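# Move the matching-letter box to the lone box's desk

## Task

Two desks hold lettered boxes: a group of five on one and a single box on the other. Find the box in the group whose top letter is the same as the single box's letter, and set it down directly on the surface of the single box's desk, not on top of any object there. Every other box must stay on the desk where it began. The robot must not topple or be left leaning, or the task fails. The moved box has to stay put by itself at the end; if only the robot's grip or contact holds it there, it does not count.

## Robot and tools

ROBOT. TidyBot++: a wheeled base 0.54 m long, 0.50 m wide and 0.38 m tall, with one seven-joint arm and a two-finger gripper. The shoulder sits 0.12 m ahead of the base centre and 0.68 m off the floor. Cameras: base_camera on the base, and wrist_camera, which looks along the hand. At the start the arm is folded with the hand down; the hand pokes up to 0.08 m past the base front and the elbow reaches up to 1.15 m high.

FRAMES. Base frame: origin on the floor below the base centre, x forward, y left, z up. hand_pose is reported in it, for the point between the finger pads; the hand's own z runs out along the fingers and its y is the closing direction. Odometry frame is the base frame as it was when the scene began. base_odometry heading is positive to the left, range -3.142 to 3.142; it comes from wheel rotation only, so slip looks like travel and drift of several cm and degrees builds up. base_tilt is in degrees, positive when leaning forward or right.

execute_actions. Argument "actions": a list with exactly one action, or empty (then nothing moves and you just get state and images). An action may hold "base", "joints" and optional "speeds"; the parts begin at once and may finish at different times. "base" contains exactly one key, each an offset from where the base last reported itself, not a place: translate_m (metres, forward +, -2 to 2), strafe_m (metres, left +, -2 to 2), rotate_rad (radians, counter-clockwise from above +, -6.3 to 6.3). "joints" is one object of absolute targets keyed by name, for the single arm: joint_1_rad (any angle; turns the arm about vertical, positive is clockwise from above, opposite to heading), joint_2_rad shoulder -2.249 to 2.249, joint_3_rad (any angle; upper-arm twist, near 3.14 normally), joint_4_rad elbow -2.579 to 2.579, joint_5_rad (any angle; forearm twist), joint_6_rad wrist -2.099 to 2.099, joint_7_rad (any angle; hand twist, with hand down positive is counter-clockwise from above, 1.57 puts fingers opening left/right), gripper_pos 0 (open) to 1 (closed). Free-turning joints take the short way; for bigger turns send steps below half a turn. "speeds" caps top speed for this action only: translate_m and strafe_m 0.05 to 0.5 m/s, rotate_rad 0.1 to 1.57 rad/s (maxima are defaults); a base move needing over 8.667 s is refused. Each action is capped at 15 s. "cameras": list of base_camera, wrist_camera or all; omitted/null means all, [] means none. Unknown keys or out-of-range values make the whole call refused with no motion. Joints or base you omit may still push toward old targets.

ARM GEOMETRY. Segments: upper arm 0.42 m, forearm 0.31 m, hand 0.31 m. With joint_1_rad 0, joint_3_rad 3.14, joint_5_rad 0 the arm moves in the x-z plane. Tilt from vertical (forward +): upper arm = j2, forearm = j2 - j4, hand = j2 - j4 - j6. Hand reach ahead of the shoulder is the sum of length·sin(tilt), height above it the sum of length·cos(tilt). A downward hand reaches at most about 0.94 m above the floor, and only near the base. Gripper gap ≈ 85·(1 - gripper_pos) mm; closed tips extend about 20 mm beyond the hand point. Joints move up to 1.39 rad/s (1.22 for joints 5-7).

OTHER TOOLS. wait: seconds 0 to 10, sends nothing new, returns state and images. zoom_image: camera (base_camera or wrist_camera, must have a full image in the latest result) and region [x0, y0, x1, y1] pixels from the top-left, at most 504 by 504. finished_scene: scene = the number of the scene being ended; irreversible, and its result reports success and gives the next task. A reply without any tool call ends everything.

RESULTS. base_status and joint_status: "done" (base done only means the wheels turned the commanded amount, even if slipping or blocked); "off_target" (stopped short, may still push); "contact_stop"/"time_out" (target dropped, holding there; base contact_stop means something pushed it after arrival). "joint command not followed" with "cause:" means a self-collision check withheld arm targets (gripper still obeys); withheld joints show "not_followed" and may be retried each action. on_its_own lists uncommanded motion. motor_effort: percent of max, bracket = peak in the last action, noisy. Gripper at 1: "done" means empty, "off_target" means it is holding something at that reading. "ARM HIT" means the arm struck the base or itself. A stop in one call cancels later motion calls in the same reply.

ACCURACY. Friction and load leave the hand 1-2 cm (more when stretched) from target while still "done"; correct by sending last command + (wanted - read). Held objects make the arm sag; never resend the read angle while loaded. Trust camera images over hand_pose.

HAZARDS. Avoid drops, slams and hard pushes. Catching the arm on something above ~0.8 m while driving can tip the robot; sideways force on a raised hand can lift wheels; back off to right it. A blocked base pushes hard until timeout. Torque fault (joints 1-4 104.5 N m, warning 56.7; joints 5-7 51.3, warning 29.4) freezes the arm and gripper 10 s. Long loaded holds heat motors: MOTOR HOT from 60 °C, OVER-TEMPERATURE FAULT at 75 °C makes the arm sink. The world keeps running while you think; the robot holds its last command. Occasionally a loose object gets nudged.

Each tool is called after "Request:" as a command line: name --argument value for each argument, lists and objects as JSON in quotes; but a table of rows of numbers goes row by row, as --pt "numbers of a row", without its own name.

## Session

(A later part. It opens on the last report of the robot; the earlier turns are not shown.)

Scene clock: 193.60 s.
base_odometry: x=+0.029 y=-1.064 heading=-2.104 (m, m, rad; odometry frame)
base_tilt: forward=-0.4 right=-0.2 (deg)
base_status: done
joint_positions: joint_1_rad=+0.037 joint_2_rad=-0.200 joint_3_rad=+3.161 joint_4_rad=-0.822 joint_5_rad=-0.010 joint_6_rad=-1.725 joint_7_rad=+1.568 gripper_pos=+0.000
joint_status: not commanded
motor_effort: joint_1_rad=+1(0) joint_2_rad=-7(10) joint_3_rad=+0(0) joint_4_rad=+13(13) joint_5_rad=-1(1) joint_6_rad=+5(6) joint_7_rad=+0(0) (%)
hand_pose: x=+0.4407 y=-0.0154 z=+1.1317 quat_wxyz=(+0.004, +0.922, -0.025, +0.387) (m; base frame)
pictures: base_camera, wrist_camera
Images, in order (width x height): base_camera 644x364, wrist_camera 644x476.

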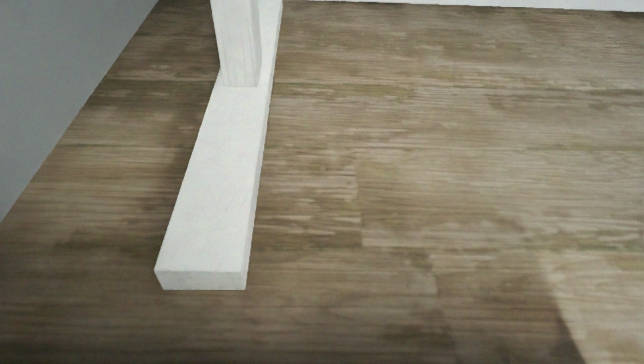

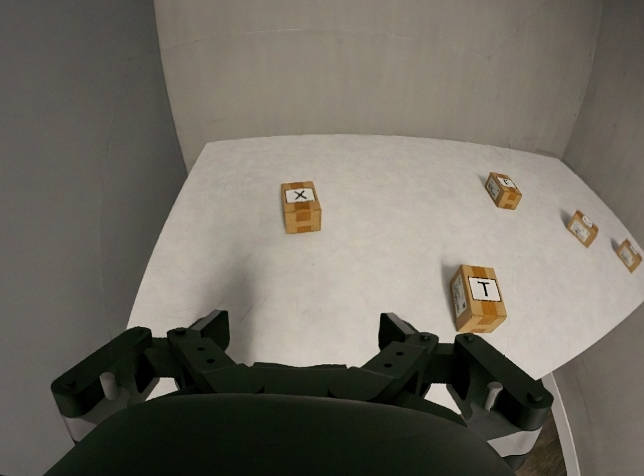

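Request:
execute_actions --actions '[{"base":{"translate_m":0.08},"joints":{"joint_2_rad":0.042,"joint_4_rad":-0.993,"joint_6_rad":-1.265},"speeds":{"translate_m":0.15}}]'

Scene clock: 205.83 s.
base_odometry: x=-0.011 y=-1.133 heading=-2.104 (m, m, rad; odometry frame)
base_tilt: forward=-0.4 right=-0.2 (deg)
base_status: done
joint_positions: joint_1_rad=+0.037 joint_2_rad=+0.046 joint_3_rad=+3.161 joint_4_rad=-0.988 joint_5_rad=-0.010 joint_6_rad=-1.288 joint_7_rad=+1.568 gripper_pos=+0.000
joint_status: all done
motor_effort: joint_1_rad=+0(1) joint_2_rad=-20(30) joint_3_rad=-1(0) joint_4_rad=+17(21) joint_5_rad=-1(1) joint_6_rad=+6(6) joint_7_rad=+0(0) (%)
hand_pose: x=+0.6357 y=-0.0246 z=+1.0503 quat_wxyz=(+0.006, +0.917, -0.027, +0.398) (m; base frame)
pictures: base_camera, wrist_camera
Images, in order (width x height): base_camera 644x364, wrist_camera 644x476.

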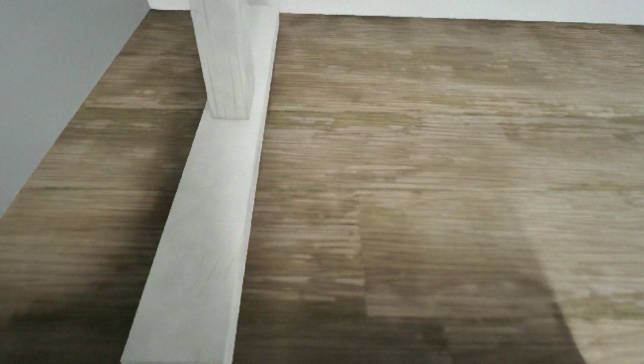

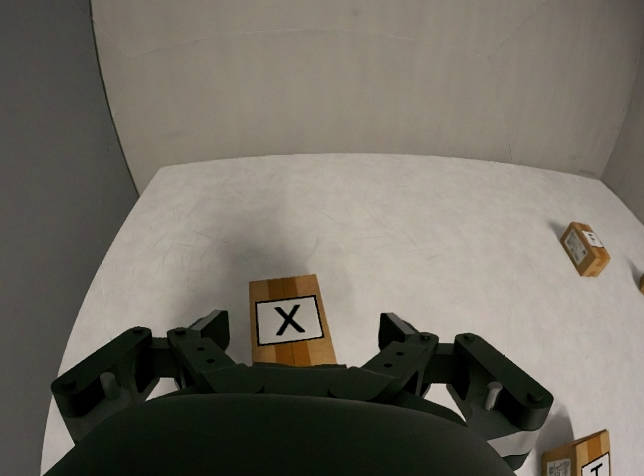

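Request:
execute_actions --actions '[{"base":{"strafe_m":0.014},"speeds":{"strafe_m":0.05}}]' --cameras '["wrist_camera"]'

Request:
execute_actions --actions '[{"joints":{"joint_2_rad":0.10,"joint_4_rad":-1.04,"joint_6_rad":-1.22}}]' --cameras '["wrist_camera"]'

Scene clock: 214.40 s.
base_odometry: x=+0.000 y=-1.141 heading=-2.105 (m, m, rad; odometry frame)
base_tilt: forward=-0.4 right=-0.2 (deg)
base_status: done
joint_positions: joint_1_rad=+0.037 joint_2_rad=+0.046 joint_3_rad=+3.161 joint_4_rad=-0.988 joint_5_rad=-0.010 joint_6_rad=-1.288 joint_7_rad=+1.568 gripper_pos=+0.000
joint_status: not commanded
motor_effort: joint_1_rad=+1(3) joint_2_rad=-22(23) joint_3_rad=+0(4) joint_4_rad=+18(18) joint_5_rad=+0(2) joint_6_rad=+5(5) joint_7_rad=+0(1) (%)
hand_pose: x=+0.6357 y=-0.0246 z=+1.0503 quat_wxyz=(+0.006, +0.917, -0.027, +0.398) (m; base frame)
pictures: wrist_camera
Images, in order (width x height): wrist_camera 644x476.

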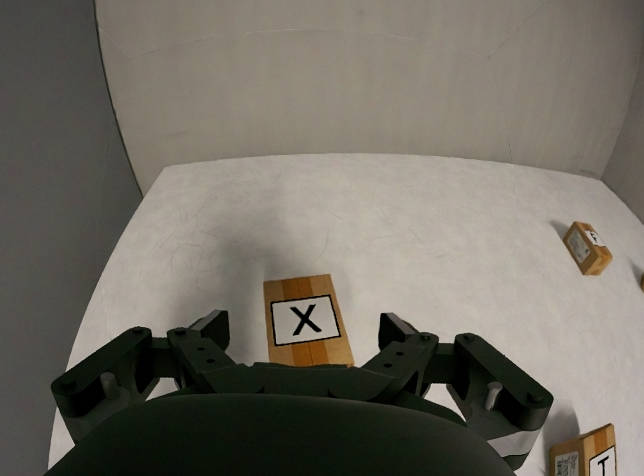

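Scene clock: 215.33 s.
base_odometry: x=+0.000 y=-1.141 heading=-2.105 (m, m, rad; odometry frame)
base_tilt: forward=-0.4 right=-0.2 (deg)
base_status: not commanded
joint_positions: joint_1_rad=+0.037 joint_2_rad=+0.096 joint_3_rad=+3.161 joint_4_rad=-1.019 joint_5_rad=-0.010 joint_6_rad=-1.245 joint_7_rad=+1.568 gripper_pos=+0.000
joint_status: all done
motor_effort: joint_1_rad=+0(0) joint_2_rad=-24(26) joint_3_rad=-1(1) joint_4_rad=+18(19) joint_5_rad=+0(1) joint_6_rad=+6(5) joint_7_rad=-1(0) (%)
hand_pose: x=+0.6603 y=-0.0257 z=+1.0180 quat_wxyz=(+0.006, +0.924, -0.027, +0.381) (m; base frame)
pictures: wrist_camera
Images, in order (width x height): wrist_camera 644x476.

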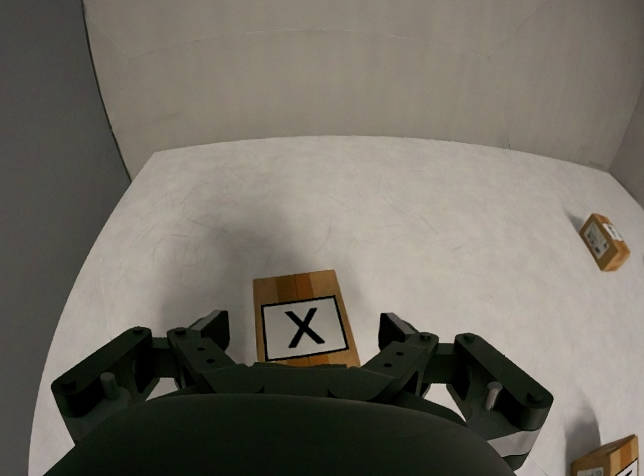

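Request:
execute_actions --actions '[{"joints":{"joint_4_rad":-1.14,"joint_6_rad":-1.16}}]' --cameras '["wrist_camera"]'

Scene clock: 221.50 s.
base_odometry: x=+0.000 y=-1.141 heading=-2.105 (m, m, rad; odometry frame)
base_tilt: forward=-0.4 right=-0.2 (deg)
base_status: not commanded
joint_positions: joint_1_rad=+0.037 joint_2_rad=+0.097 joint_3_rad=+3.161 joint_4_rad=-1.122 joint_5_rad=-0.010 joint_6_rad=-1.187 joint_7_rad=+1.568 gripper_pos=+0.000
joint_status: all done
motor_effort: joint_1_rad=+0(1) joint_2_rad=-24(25) joint_3_rad=-1(1) joint_4_rad=+18(19) joint_5_rad=-1(1) joint_6_rad=+5(5) joint_7_rad=-1(0) (%)
hand_pose: x=+0.6633 y=-0.0260 z=+0.9781 quat_wxyz=(+0.006, +0.933, -0.028, +0.360) (m; base frame)
pictures: wrist_camera
Images, in order (width x height): wrist_camera 644x476.

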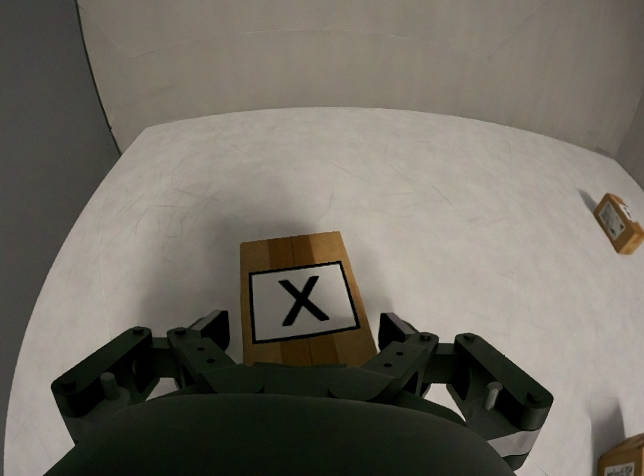

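Request:
execute_actions --actions '[{"joints":{"gripper_pos":1.0}}]' --cameras '["wrist_camera"]'

Scene clock: 225.33 s.
base_odometry: x=+0.000 y=-1.140 heading=-2.105 (m, m, rad; odometry frame)
base_tilt: forward=-0.4 right=-0.2 (deg)
base_status: not commanded
joint_positions: joint_1_rad=+0.037 joint_2_rad=+0.095 joint_3_rad=+3.161 joint_4_rad=-1.123 joint_5_rad=-0.010 joint_6_rad=-1.182 joint_7_rad=+1.568 gripper_pos=+0.323
joint_status: gripper_pos off_target (ended at +0.323, target +1.000)
motor_effort: joint_1_rad=+0(1) joint_2_rad=-23(25) joint_3_rad=-1(0) joint_4_rad=+18(19) joint_5_rad=-1(1) joint_6_rad=+5(6) joint_7_rad=+0(0) (%)
hand_pose: x=+0.6639 y=-0.0261 z=+0.9796 quat_wxyz=(+0.006, +0.932, -0.028, +0.362) (m; base frame)
pictures: wrist_camera
Images, in order (width x height): wrist_camera 644x476.

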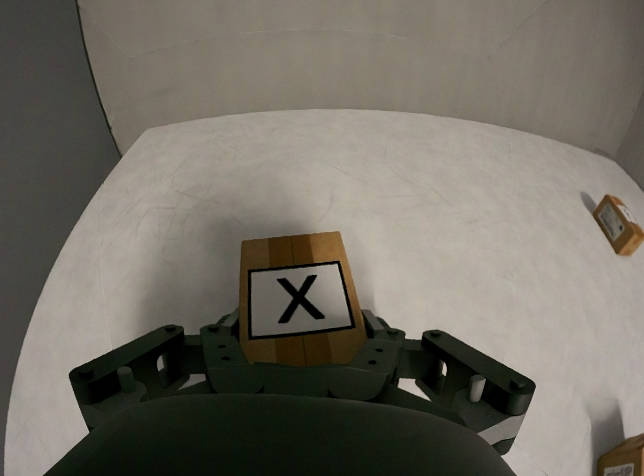

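Request:
execute_actions --actions '[{"joints":{"joint_4_rad":-0.9,"joint_6_rad":-1.4}}]' --cameras '["wrist_camera"]'

Scene clock: 230.77 s.
base_odometry: x=+0.000 y=-1.140 heading=-2.105 (m, m, rad; odometry frame)
base_tilt: forward=-0.4 right=-0.2 (deg)
base_status: not commanded
joint_positions: joint_1_rad=+0.037 joint_2_rad=+0.100 joint_3_rad=+3.161 joint_4_rad=-0.924 joint_5_rad=-0.010 joint_6_rad=-1.378 joint_7_rad=+1.568 gripper_pos=+0.323
joint_status: all done
motor_effort: joint_1_rad=+0(0) joint_2_rad=-24(27) joint_3_rad=-1(1) joint_4_rad=+18(19) joint_5_rad=-1(1) joint_6_rad=+6(6) joint_7_rad=+0(0) (%)
hand_pose: x=+0.6391 y=-0.0243 z=+1.0336 quat_wxyz=(+0.006, +0.932, -0.027, +0.361) (m; base frame)
pictures: wrist_camera
Images, in order (width x height): wrist_camera 644x476.

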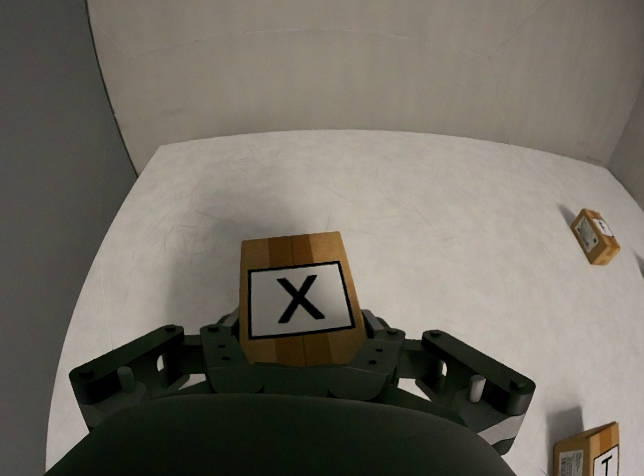

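Request:
execute_actions --actions '[{"base":{"translate_m":-0.3},"joints":{"joint_2_rad":-0.3,"joint_6_rad":-1.8},"speeds":{"translate_m":0.25}}]' --cameras '[]'

Request:
execute_actions --actions '[{"base":{"strafe_m":-0.58}}]' --cameras '[]'

Request:
execute_actions --actions '[{"base":{"translate_m":-1.81}}]' --cameras '[]'

Request:
execute_actions --actions '[{"base":{"rotate_rad":1.57}}]'

Scene clock: 239.87 s.
base_odometry: x=+0.153 y=-0.882 heading=-2.105 (m, m, rad; odometry frame)
base_tilt: forward=-0.4 right=-0.2 (deg)
base_status: done
joint_positions: joint_1_rad=+0.037 joint_2_rad=-0.308 joint_3_rad=+3.161 joint_4_rad=-0.917 joint_5_rad=-0.010 joint_6_rad=-1.783 joint_7_rad=+1.568 gripper_pos=+0.323
joint_status: all done
motor_effort: joint_1_rad=+0(1) joint_2_rad=-3(29) joint_3_rad=+0(0) joint_4_rad=+13(19) joint_5_rad=-1(1) joint_6_rad=+6(6) joint_7_rad=+0(0) (%)
hand_pose: x=+0.3832 y=-0.0129 z=+1.1131 quat_wxyz=(+0.003, +0.930, -0.026, +0.367) (m; base frame)
pictures: none
No camera images: the call's "cameras" was empty. Leave "cameras" out to get every camera's image.

Scene clock: 242.40 s.
base_odometry: x=-0.346 y=-0.587 heading=-2.105 (m, m, rad; odometry frame)
base_tilt: forward=-0.4 right=-0.2 (deg)
base_status: done
joint_positions: joint_1_rad=+0.037 joint_2_rad=-0.308 joint_3_rad=+3.161 joint_4_rad=-0.917 joint_5_rad=-0.010 joint_6_rad=-1.783 joint_7_rad=+1.568 gripper_pos=+0.323
joint_status: not commanded
motor_effort: joint_1_rad=+0(1) joint_2_rad=-3(3) joint_3_rad=-1(2) joint_4_rad=+13(13) joint_5_rad=-1(1) joint_6_rad=+6(6) joint_7_rad=+0(0) (%)
hand_pose: x=+0.3833 y=-0.0129 z=+1.1130 quat_wxyz=(+0.003, +0.930, -0.026, +0.366) (m; base frame)
pictures: none
No camera images: the call's "cameras" was empty. Leave "cameras" out to get every camera's image.

Scene clock: 247.37 s.
base_odometry: x=+0.576 y=+0.971 heading=-2.105 (m, m, rad; odometry frame)
base_tilt: forward=-0.4 right=-0.2 (deg)
base_status: done
joint_positions: joint_1_rad=+0.037 joint_2_rad=-0.301 joint_3_rad=+3.161 joint_4_rad=-0.917 joint_5_rad=-0.010 joint_6_rad=-1.783 joint_7_rad=+1.568 gripper_pos=+0.323
joint_status: not commanded
motor_effort: joint_1_rad=+0(0) joint_2_rad=-3(7) joint_3_rad=-1(0) joint_4_rad=+13(14) joint_5_rad=-1(1) joint_6_rad=+5(7) joint_7_rad=+0(0) (%)
hand_pose: x=+0.3864 y=-0.0131 z=+1.1111 quat_wxyz=(+0.003, +0.931, -0.026, +0.363) (m; base frame)
pictures: none
No camera images: the call's "cameras" was empty. Leave "cameras" out to get every camera's image.

Scene clock: 249.67 s.
base_odometry: x=+0.576 y=+0.971 heading=-0.536 (m, m, rad; odometry frame)
base_tilt: forward=-0.4 right=-0.2 (deg)
base_status: done
joint_positions: joint_1_rad=+0.037 joint_2_rad=-0.301 joint_3_rad=+3.161 joint_4_rad=-0.917 joint_5_rad=-0.010 joint_6_rad=-1.783 joint_7_rad=+1.568 gripper_pos=+0.323
joint_status: not commanded
motor_effort: joint_1_rad=+0(1) joint_2_rad=-3(5) joint_3_rad=-1(2) joint_4_rad=+13(14) joint_5_rad=+0(2) joint_6_rad=+6(5) joint_7_rad=+0(0) (%)
hand_pose: x=+0.3864 y=-0.0131 z=+1.1111 quat_wxyz=(+0.003, +0.931, -0.026, +0.363) (m; base frame)
pictures: base_camera, wrist_camera
Images, in order (width x height): base_camera 644x364, wrist_camera 644x476.

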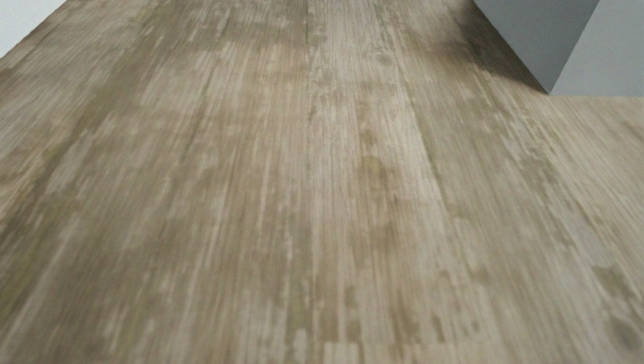

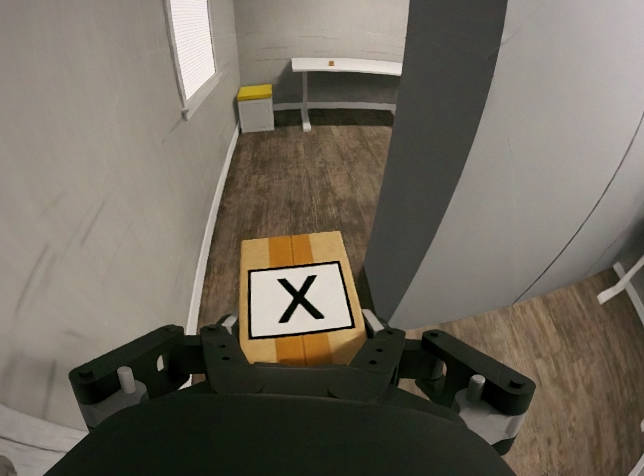

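Request:
execute_actions --actions '[{"base":{"translate_m":2.0}}]' --cameras '[]'

Request:
execute_actions --actions '[{"base":{"strafe_m":-0.52}}]' --cameras '[]'

Request:
execute_actions --actions '[{"base":{"translate_m":0.45}}]'

Scene clock: 258.93 s.
base_odometry: x=+2.297 y=-0.048 heading=-0.535 (m, m, rad; odometry frame)
base_tilt: forward=-0.4 right=-0.2 (deg)
base_status: done
joint_positions: joint_1_rad=+0.037 joint_2_rad=-0.295 joint_3_rad=+3.161 joint_4_rad=-0.917 joint_5_rad=-0.010 joint_6_rad=-1.783 joint_7_rad=+1.568 gripper_pos=+0.323
joint_status: not commanded
motor_effort: joint_1_rad=+0(0) joint_2_rad=-4(7) joint_3_rad=-1(0) joint_4_rad=+13(14) joint_5_rad=+0(1) joint_6_rad=+5(7) joint_7_rad=-1(0) (%)
hand_pose: x=+0.3888 y=-0.0131 z=+1.1096 quat_wxyz=(+0.003, +0.932, -0.026, +0.360) (m; base frame)
pictures: none
No camera images: the call's "cameras" was empty. Leave "cameras" out to get every camera's image.

Scene clock: 261.33 s.
base_odometry: x=+2.032 y=-0.495 heading=-0.535 (m, m, rad; odometry frame)
base_tilt: forward=-0.4 right=-0.2 (deg)
base_status: done
joint_positions: joint_1_rad=+0.037 joint_2_rad=-0.295 joint_3_rad=+3.161 joint_4_rad=-0.917 joint_5_rad=-0.010 joint_6_rad=-1.783 joint_7_rad=+1.568 gripper_pos=+0.323
joint_status: not commanded
motor_effort: joint_1_rad=+0(1) joint_2_rad=-3(5) joint_3_rad=-1(2) joint_4_rad=+13(13) joint_5_rad=+0(1) joint_6_rad=+6(6) joint_7_rad=+0(0) (%)
hand_pose: x=+0.3888 y=-0.0132 z=+1.1096 quat_wxyz=(+0.003, +0.932, -0.026, +0.360) (m; base frame)
pictures: none
No camera images: the call's "cameras" was empty. Leave "cameras" out to get every camera's image.

Scene clock: 263.60 s.
base_odometry: x=+2.419 y=-0.725 heading=-0.535 (m, m, rad; odometry frame)
base_tilt: forward=-0.4 right=-0.2 (deg)
base_status: done
joint_positions: joint_1_rad=+0.037 joint_2_rad=-0.290 joint_3_rad=+3.161 joint_4_rad=-0.917 joint_5_rad=-0.010 joint_6_rad=-1.783 joint_7_rad=+1.568 gripper_pos=+0.323
joint_status: not commanded
motor_effort: joint_1_rad=+0(0) joint_2_rad=-3(8) joint_3_rad=+0(0) joint_4_rad=+13(14) joint_5_rad=-1(0) joint_6_rad=+6(6) joint_7_rad=+0(0) (%)
hand_pose: x=+0.3912 y=-0.0133 z=+1.1080 quat_wxyz=(+0.003, +0.933, -0.026, +0.358) (m; base frame)
pictures: base_camera, wrist_camera
Images, in order (width x height): base_camera 644x364, wrist_camera 644x476.

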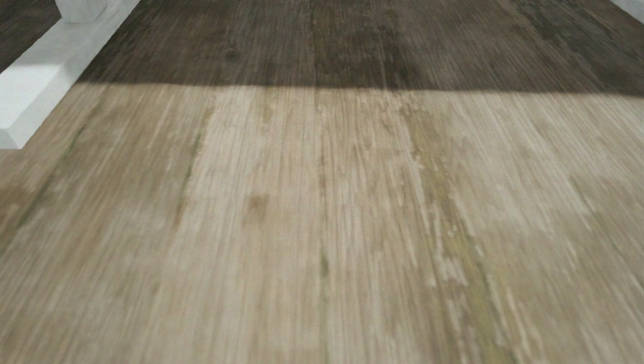

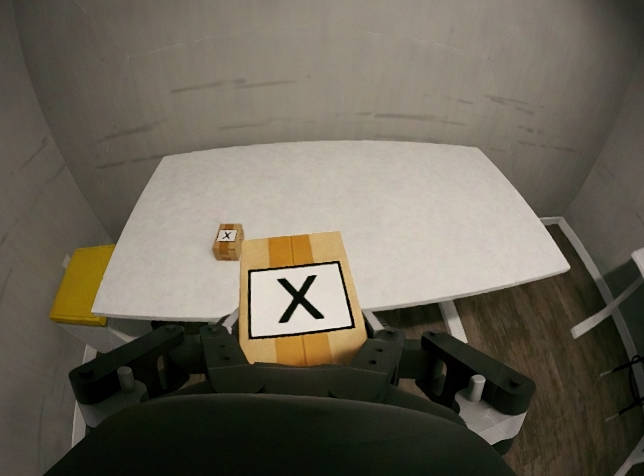

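Request:
execute_actions --actions '[{"base":{"translate_m":0.25},"speeds":{"translate_m":0.3}}]' --cameras '["base_camera"]'

Request:
execute_actions --actions '[{"joints":{"joint_2_rad":-0.14,"joint_4_rad":-1.734,"joint_6_rad":-0.807}}]'

Scene clock: 278.90 s.
base_odometry: x=+2.634 y=-0.853 heading=-0.535 (m, m, rad; odometry frame)
base_tilt: forward=-0.4 right=-0.2 (deg)
base_status: done
joint_positions: joint_1_rad=+0.037 joint_2_rad=-0.295 joint_3_rad=+3.161 joint_4_rad=-0.917 joint_5_rad=-0.010 joint_6_rad=-1.783 joint_7_rad=+1.568 gripper_pos=+0.323
joint_status: not commanded
motor_effort: joint_1_rad=+0(0) joint_2_rad=-4(7) joint_3_rad=-1(0) joint_4_rad=+13(14) joint_5_rad=+0(0) joint_6_rad=+6(6) joint_7_rad=+0(0) (%)
hand_pose: x=+0.3889 y=-0.0132 z=+1.1095 quat_wxyz=(+0.003, +0.932, -0.026, +0.360) (m; base frame)
pictures: base_camera
Images, in order (width x height): base_camera 644x364.

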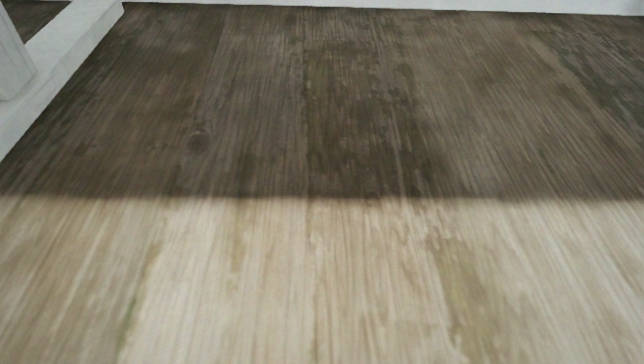

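Scene clock: 281.00 s.
base_odometry: x=+2.634 y=-0.853 heading=-0.535 (m, m, rad; odometry frame)
base_tilt: forward=-0.4 right=-0.2 (deg)
base_status: not commanded
joint_positions: joint_1_rad=+0.037 joint_2_rad=-0.150 joint_3_rad=+3.161 joint_4_rad=-1.717 joint_5_rad=-0.010 joint_6_rad=-0.836 joint_7_rad=+1.568 gripper_pos=+0.323
joint_status: all done
motor_effort: joint_1_rad=+0(0) joint_2_rad=-16(18) joint_3_rad=-1(1) joint_4_rad=+20(21) joint_5_rad=-1(1) joint_6_rad=+6(6) joint_7_rad=+0(0) (%)
hand_pose: x=+0.5796 y=-0.0229 z=+0.8684 quat_wxyz=(+0.004, +0.932, -0.030, +0.360) (m; base frame)
pictures: base_camera, wrist_camera
Images, in order (width x height): base_camera 644x364, wrist_camera 644x476.

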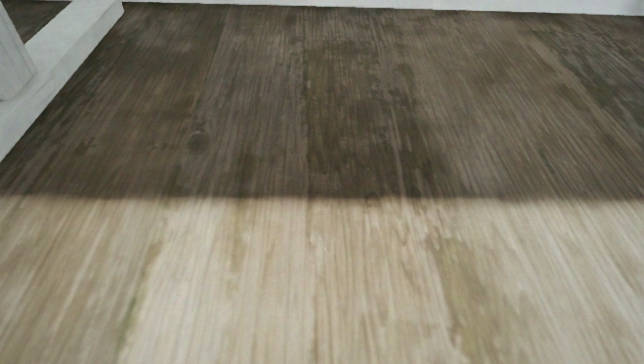

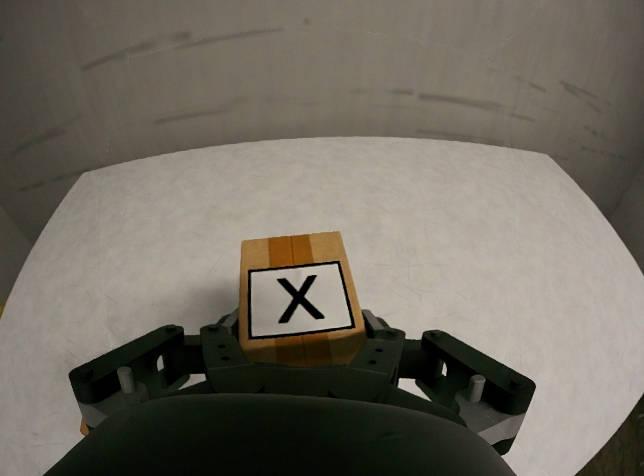

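Request:
execute_actions --actions '[{"joints":{"joint_4_rad":-1.85,"joint_6_rad":-0.69}}]' --cameras '["wrist_camera"]'

Scene clock: 287.50 s.
base_odometry: x=+2.634 y=-0.853 heading=-0.535 (m, m, rad; odometry frame)
base_tilt: forward=-0.4 right=-0.2 (deg)
base_status: not commanded
joint_positions: joint_1_rad=+0.037 joint_2_rad=-0.147 joint_3_rad=+3.161 joint_4_rad=-1.837 joint_5_rad=-0.010 joint_6_rad=-0.721 joint_7_rad=+1.568 gripper_pos=+0.323
joint_status: all done
motor_effort: joint_1_rad=+0(0) joint_2_rad=-16(17) joint_3_rad=-1(0) joint_4_rad=+20(22) joint_5_rad=+0(0) joint_6_rad=+6(6) joint_7_rad=+0(0) (%)
hand_pose: x=+0.5768 y=-0.0229 z=+0.8289 quat_wxyz=(+0.004, +0.933, -0.031, +0.357) (m; base frame)
pictures: wrist_camera
Images, in order (width x height): wrist_camera 644x476.

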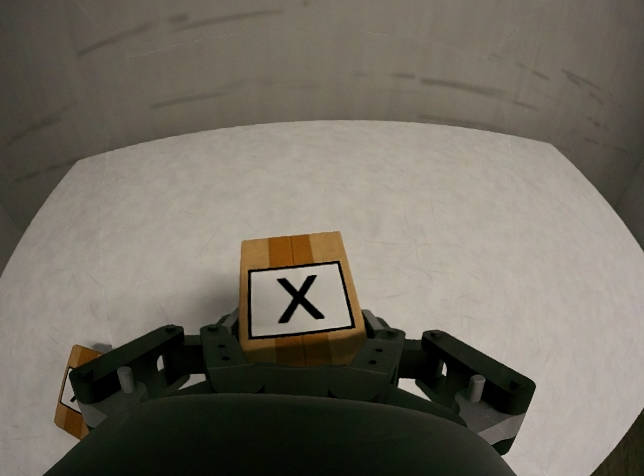

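Request:
execute_actions --actions '[{"joints":{"joint_4_rad":-1.93,"joint_6_rad":-0.61}}]' --cameras '["wrist_camera"]'

Scene clock: 291.73 s.
base_odometry: x=+2.634 y=-0.853 heading=-0.535 (m, m, rad; odometry frame)
base_tilt: forward=-0.4 right=-0.2 (deg)
base_status: not commanded
joint_positions: joint_1_rad=+0.037 joint_2_rad=-0.147 joint_3_rad=+3.161 joint_4_rad=-1.917 joint_5_rad=-0.010 joint_6_rad=-0.641 joint_7_rad=+1.568 gripper_pos=+0.323
joint_status: all done
motor_effort: joint_1_rad=+0(1) joint_2_rad=-16(17) joint_3_rad=-1(0) joint_4_rad=+20(22) joint_5_rad=-1(1) joint_6_rad=+6(6) joint_7_rad=-1(1) (%)
hand_pose: x=+0.5730 y=-0.0228 z=+0.8038 quat_wxyz=(+0.004, +0.934, -0.031, +0.357) (m; base frame)
pictures: wrist_camera
Images, in order (width x height): wrist_camera 644x476.

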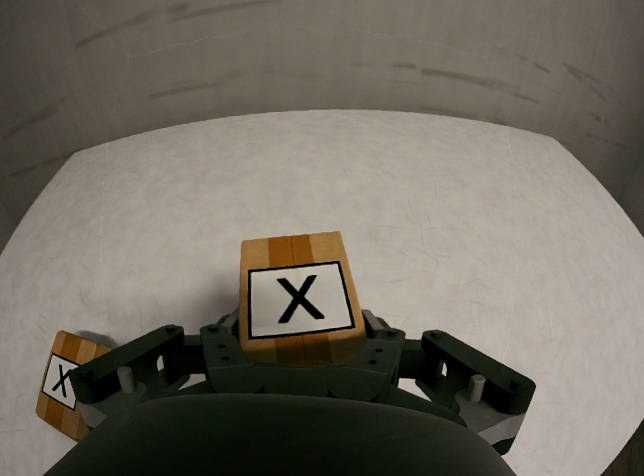

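Request:
execute_actions --actions '[{"joints":{"joint_4_rad":-2.0,"joint_6_rad":-0.54}}]' --cameras '["wrist_camera"]'

Scene clock: 296.87 s.
base_odometry: x=+2.634 y=-0.853 heading=-0.535 (m, m, rad; odometry frame)
base_tilt: forward=-0.4 right=-0.2 (deg)
base_status: not commanded
joint_positions: joint_1_rad=+0.037 joint_2_rad=-0.146 joint_3_rad=+3.161 joint_4_rad=-1.987 joint_5_rad=-0.010 joint_6_rad=-0.571 joint_7_rad=+1.568 gripper_pos=+0.323
joint_status: all done
motor_effort: joint_1_rad=+0(0) joint_2_rad=-16(16) joint_3_rad=-1(1) joint_4_rad=+20(21) joint_5_rad=+0(1) joint_6_rad=+6(6) joint_7_rad=+0(0) (%)
hand_pose: x=+0.5680 y=-0.0226 z=+0.7824 quat_wxyz=(+0.004, +0.934, -0.031, +0.357) (m; base frame)
pictures: wrist_camera
Images, in order (width x height): wrist_camera 644x476.

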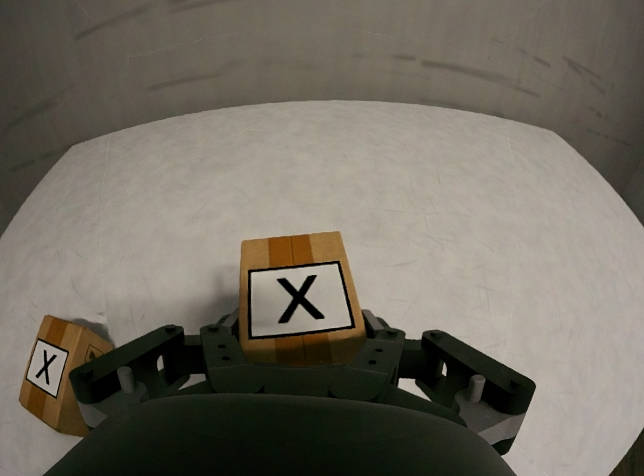

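Request:
execute_actions --actions '[{"joints":{"joint_4_rad":-2.07,"joint_6_rad":-0.47}}]' --cameras '["wrist_camera"]'

Scene clock: 301.90 s.
base_odometry: x=+2.634 y=-0.853 heading=-0.535 (m, m, rad; odometry frame)
base_tilt: forward=-0.4 right=-0.2 (deg)
base_status: not commanded
joint_positions: joint_1_rad=+0.037 joint_2_rad=-0.146 joint_3_rad=+3.161 joint_4_rad=-2.057 joint_5_rad=-0.010 joint_6_rad=-0.501 joint_7_rad=+1.568 gripper_pos=+0.323
joint_status: all done
motor_effort: joint_1_rad=+0(0) joint_2_rad=-16(16) joint_3_rad=-1(1) joint_4_rad=+19(22) joint_5_rad=+0(1) joint_6_rad=+6(7) joint_7_rad=+0(1) (%)
hand_pose: x=+0.5614 y=-0.0224 z=+0.7614 quat_wxyz=(+0.004, +0.934, -0.032, +0.357) (m; base frame)
pictures: wrist_camera
Images, in order (width x height): wrist_camera 644x476.

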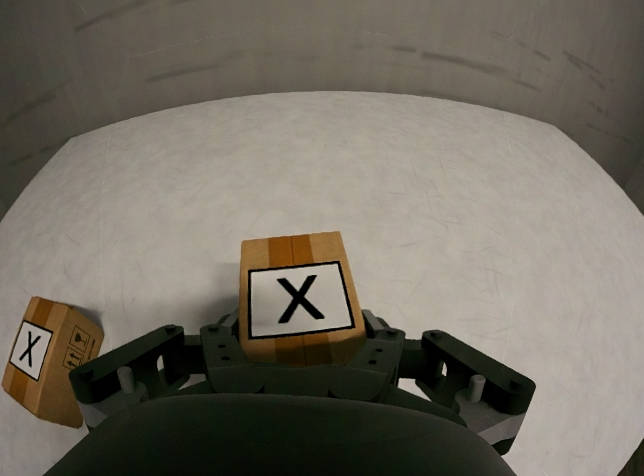

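Request:
execute_actions --actions '[{"joints":{"joint_4_rad":-2.12,"joint_6_rad":-0.42}}]' --cameras '["wrist_camera"]'

Scene clock: 306.53 s.
base_odometry: x=+2.634 y=-0.853 heading=-0.535 (m, m, rad; odometry frame)
base_tilt: forward=-0.4 right=-0.2 (deg)
base_status: not commanded
joint_positions: joint_1_rad=+0.037 joint_2_rad=-0.146 joint_3_rad=+3.161 joint_4_rad=-2.104 joint_5_rad=-0.010 joint_6_rad=-0.447 joint_7_rad=+1.568 gripper_pos=+0.323
joint_status: all done
motor_effort: joint_1_rad=+0(0) joint_2_rad=-15(16) joint_3_rad=-1(1) joint_4_rad=+19(19) joint_5_rad=+0(0) joint_6_rad=+6(7) joint_7_rad=-1(1) (%)
hand_pose: x=+0.5576 y=-0.0223 z=+0.7488 quat_wxyz=(+0.005, +0.932, -0.032, +0.360) (m; base frame)
pictures: wrist_camera
Images, in order (width x height): wrist_camera 644x476.

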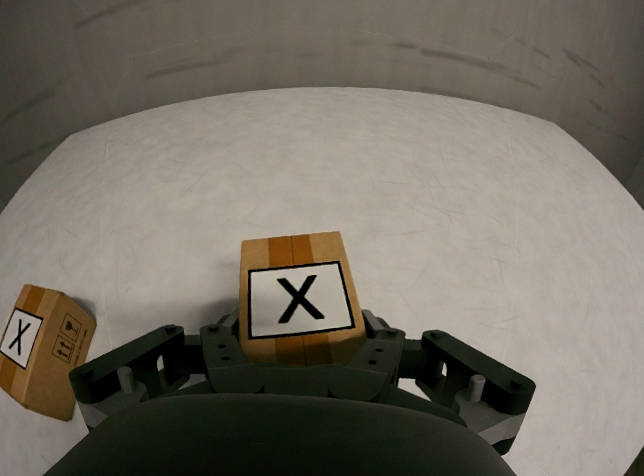

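Request:
execute_actions --actions '[{"joints":{"joint_4_rad":-2.17,"joint_6_rad":-0.37}}]' --cameras '["wrist_camera"]'

Scene clock: 310.57 s.
base_odometry: x=+2.634 y=-0.853 heading=-0.535 (m, m, rad; odometry frame)
base_tilt: forward=-0.4 right=-0.2 (deg)
base_status: not commanded
joint_positions: joint_1_rad=+0.037 joint_2_rad=-0.150 joint_3_rad=+3.161 joint_4_rad=-2.132 joint_5_rad=-0.010 joint_6_rad=-0.387 joint_7_rad=+1.568 gripper_pos=+0.323
joint_status: all done
motor_effort: joint_1_rad=+0(0) joint_2_rad=-12(15) joint_3_rad=-1(1) joint_4_rad=+16(18) joint_5_rad=+0(1) joint_6_rad=+4(6) joint_7_rad=-1(0) (%)
hand_pose: x=+0.5613 y=-0.0227 z=+0.7493 quat_wxyz=(+0.005, +0.926, -0.032, +0.377) (m; base frame)
pictures: wrist_camera
Images, in order (width x height): wrist_camera 644x476.

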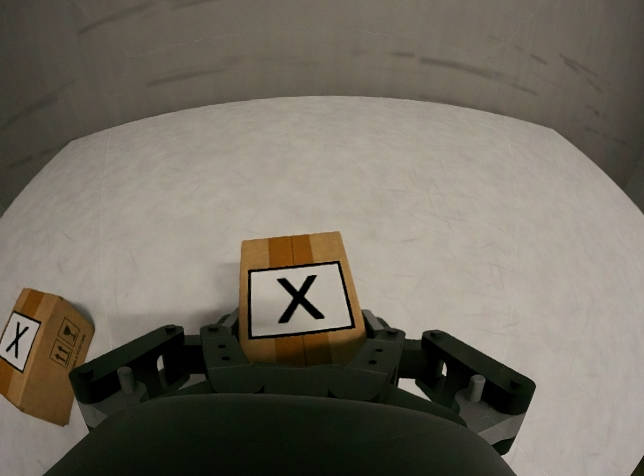

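Contact with the desk is showing in the efforts, so I'll release now.

Request:
execute_actions --actions '[{"joints":{"gripper_pos":0.0}}]' --cameras '["wrist_camera"]'

Request:
execute_actions --actions '[{"joints":{"joint_4_rad":-1.8,"joint_6_rad":-0.75}}]' --cameras '["wrist_camera"]'

Scene clock: 315.57 s.
base_odometry: x=+2.634 y=-0.853 heading=-0.535 (m, m, rad; odometry frame)
base_tilt: forward=-0.4 right=-0.2 (deg)
base_status: not commanded
joint_positions: joint_1_rad=+0.037 joint_2_rad=-0.149 joint_3_rad=+3.161 joint_4_rad=-2.148 joint_5_rad=-0.010 joint_6_rad=-0.387 joint_7_rad=+1.568 gripper_pos=+0.000
joint_status: all done
motor_effort: joint_1_rad=+0(0) joint_2_rad=-14(15) joint_3_rad=-1(1) joint_4_rad=+18(18) joint_5_rad=+0(0) joint_6_rad=+6(5) joint_7_rad=+0(0) (%)
hand_pose: x=+0.5554 y=-0.0223 z=+0.7404 quat_wxyz=(+0.005, +0.929, -0.032, +0.368) (m; base frame)
pictures: wrist_camera
Images, in order (width x height): wrist_camera 644x476.

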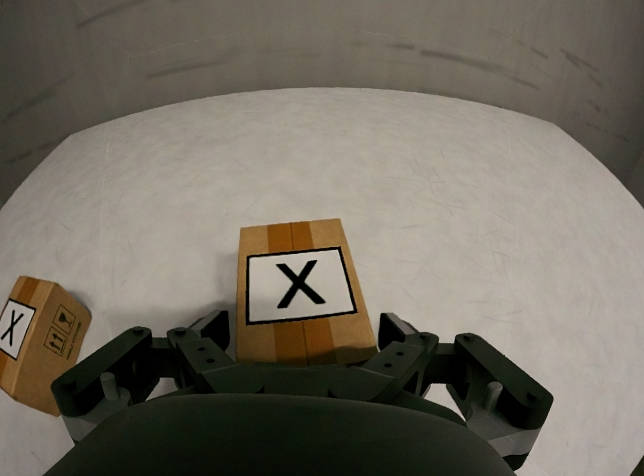

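Scene clock: 317.07 s.
base_odometry: x=+2.634 y=-0.853 heading=-0.535 (m, m, rad; odometry frame)
base_tilt: forward=-0.4 right=-0.2 (deg)
base_status: not commanded
joint_positions: joint_1_rad=+0.037 joint_2_rad=-0.149 joint_3_rad=+3.161 joint_4_rad=-1.821 joint_5_rad=-0.010 joint_6_rad=-0.724 joint_7_rad=+1.568 gripper_pos=+0.000
joint_status: all done
motor_effort: joint_1_rad=+1(0) joint_2_rad=-15(15) joint_3_rad=-1(1) joint_4_rad=+19(19) joint_5_rad=+0(1) joint_6_rad=+6(5) joint_7_rad=+0(0) (%)
hand_pose: x=+0.5801 y=-0.0231 z=+0.8370 quat_wxyz=(+0.004, +0.931, -0.031, +0.364) (m; base frame)
pictures: wrist_camera
Images, in order (width x height): wrist_camera 644x476.

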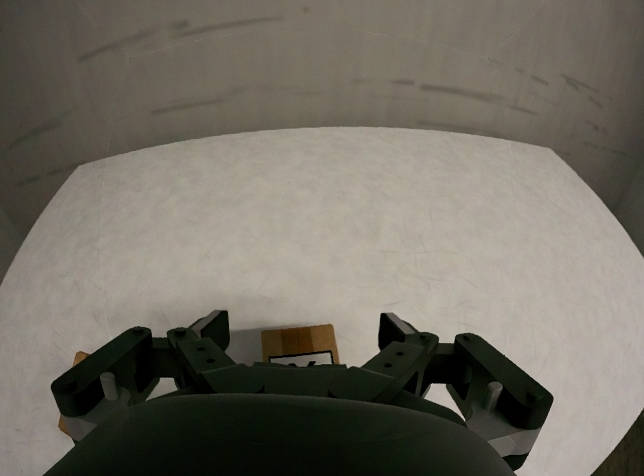

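Request:
execute_actions --actions '[{"joints":{"joint_2_rad":-0.3,"joint_4_rad":-1.0,"joint_6_rad":-1.9}}]'

Scene clock: 322.33 s.
base_odometry: x=+2.634 y=-0.853 heading=-0.535 (m, m, rad; odometry frame)
base_tilt: forward=-0.4 right=-0.2 (deg)
base_status: not commanded
joint_positions: joint_1_rad=+0.037 joint_2_rad=-0.291 joint_3_rad=+3.161 joint_4_rad=-1.021 joint_5_rad=-0.010 joint_6_rad=-1.877 joint_7_rad=+1.568 gripper_pos=+0.000
joint_status: all done
motor_effort: joint_1_rad=+0(0) joint_2_rad=-4(17) joint_3_rad=-1(1) joint_4_rad=+13(20) joint_5_rad=-1(1) joint_6_rad=+4(5) joint_7_rad=+0(0) (%)
hand_pose: x=+0.3667 y=-0.0117 z=+1.0514 quat_wxyz=(+0.000, +0.964, -0.027, +0.264) (m; base frame)
pictures: base_camera, wrist_camera
Images, in order (width x height): base_camera 644x364, wrist_camera 644x476.

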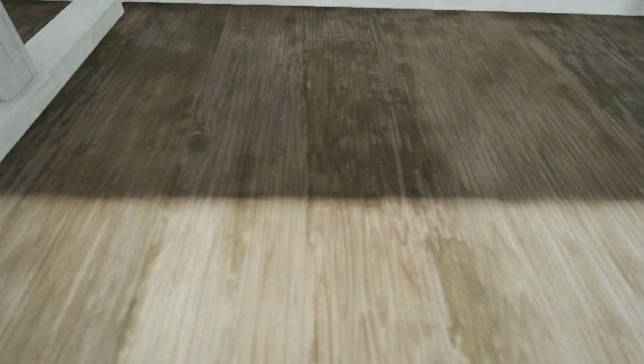

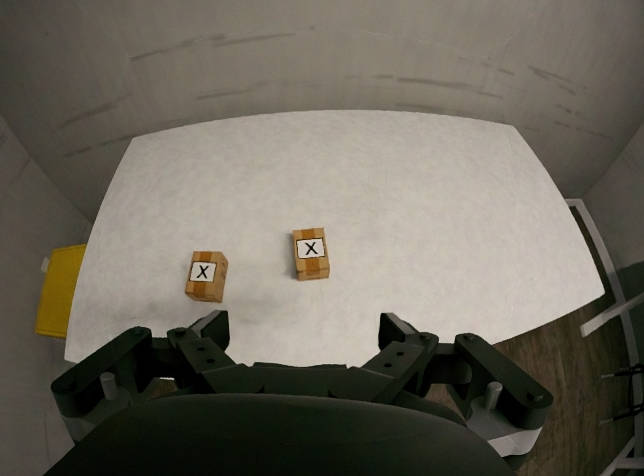

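Request:
finished_scene --scene 1

The scene is finished: the task was done.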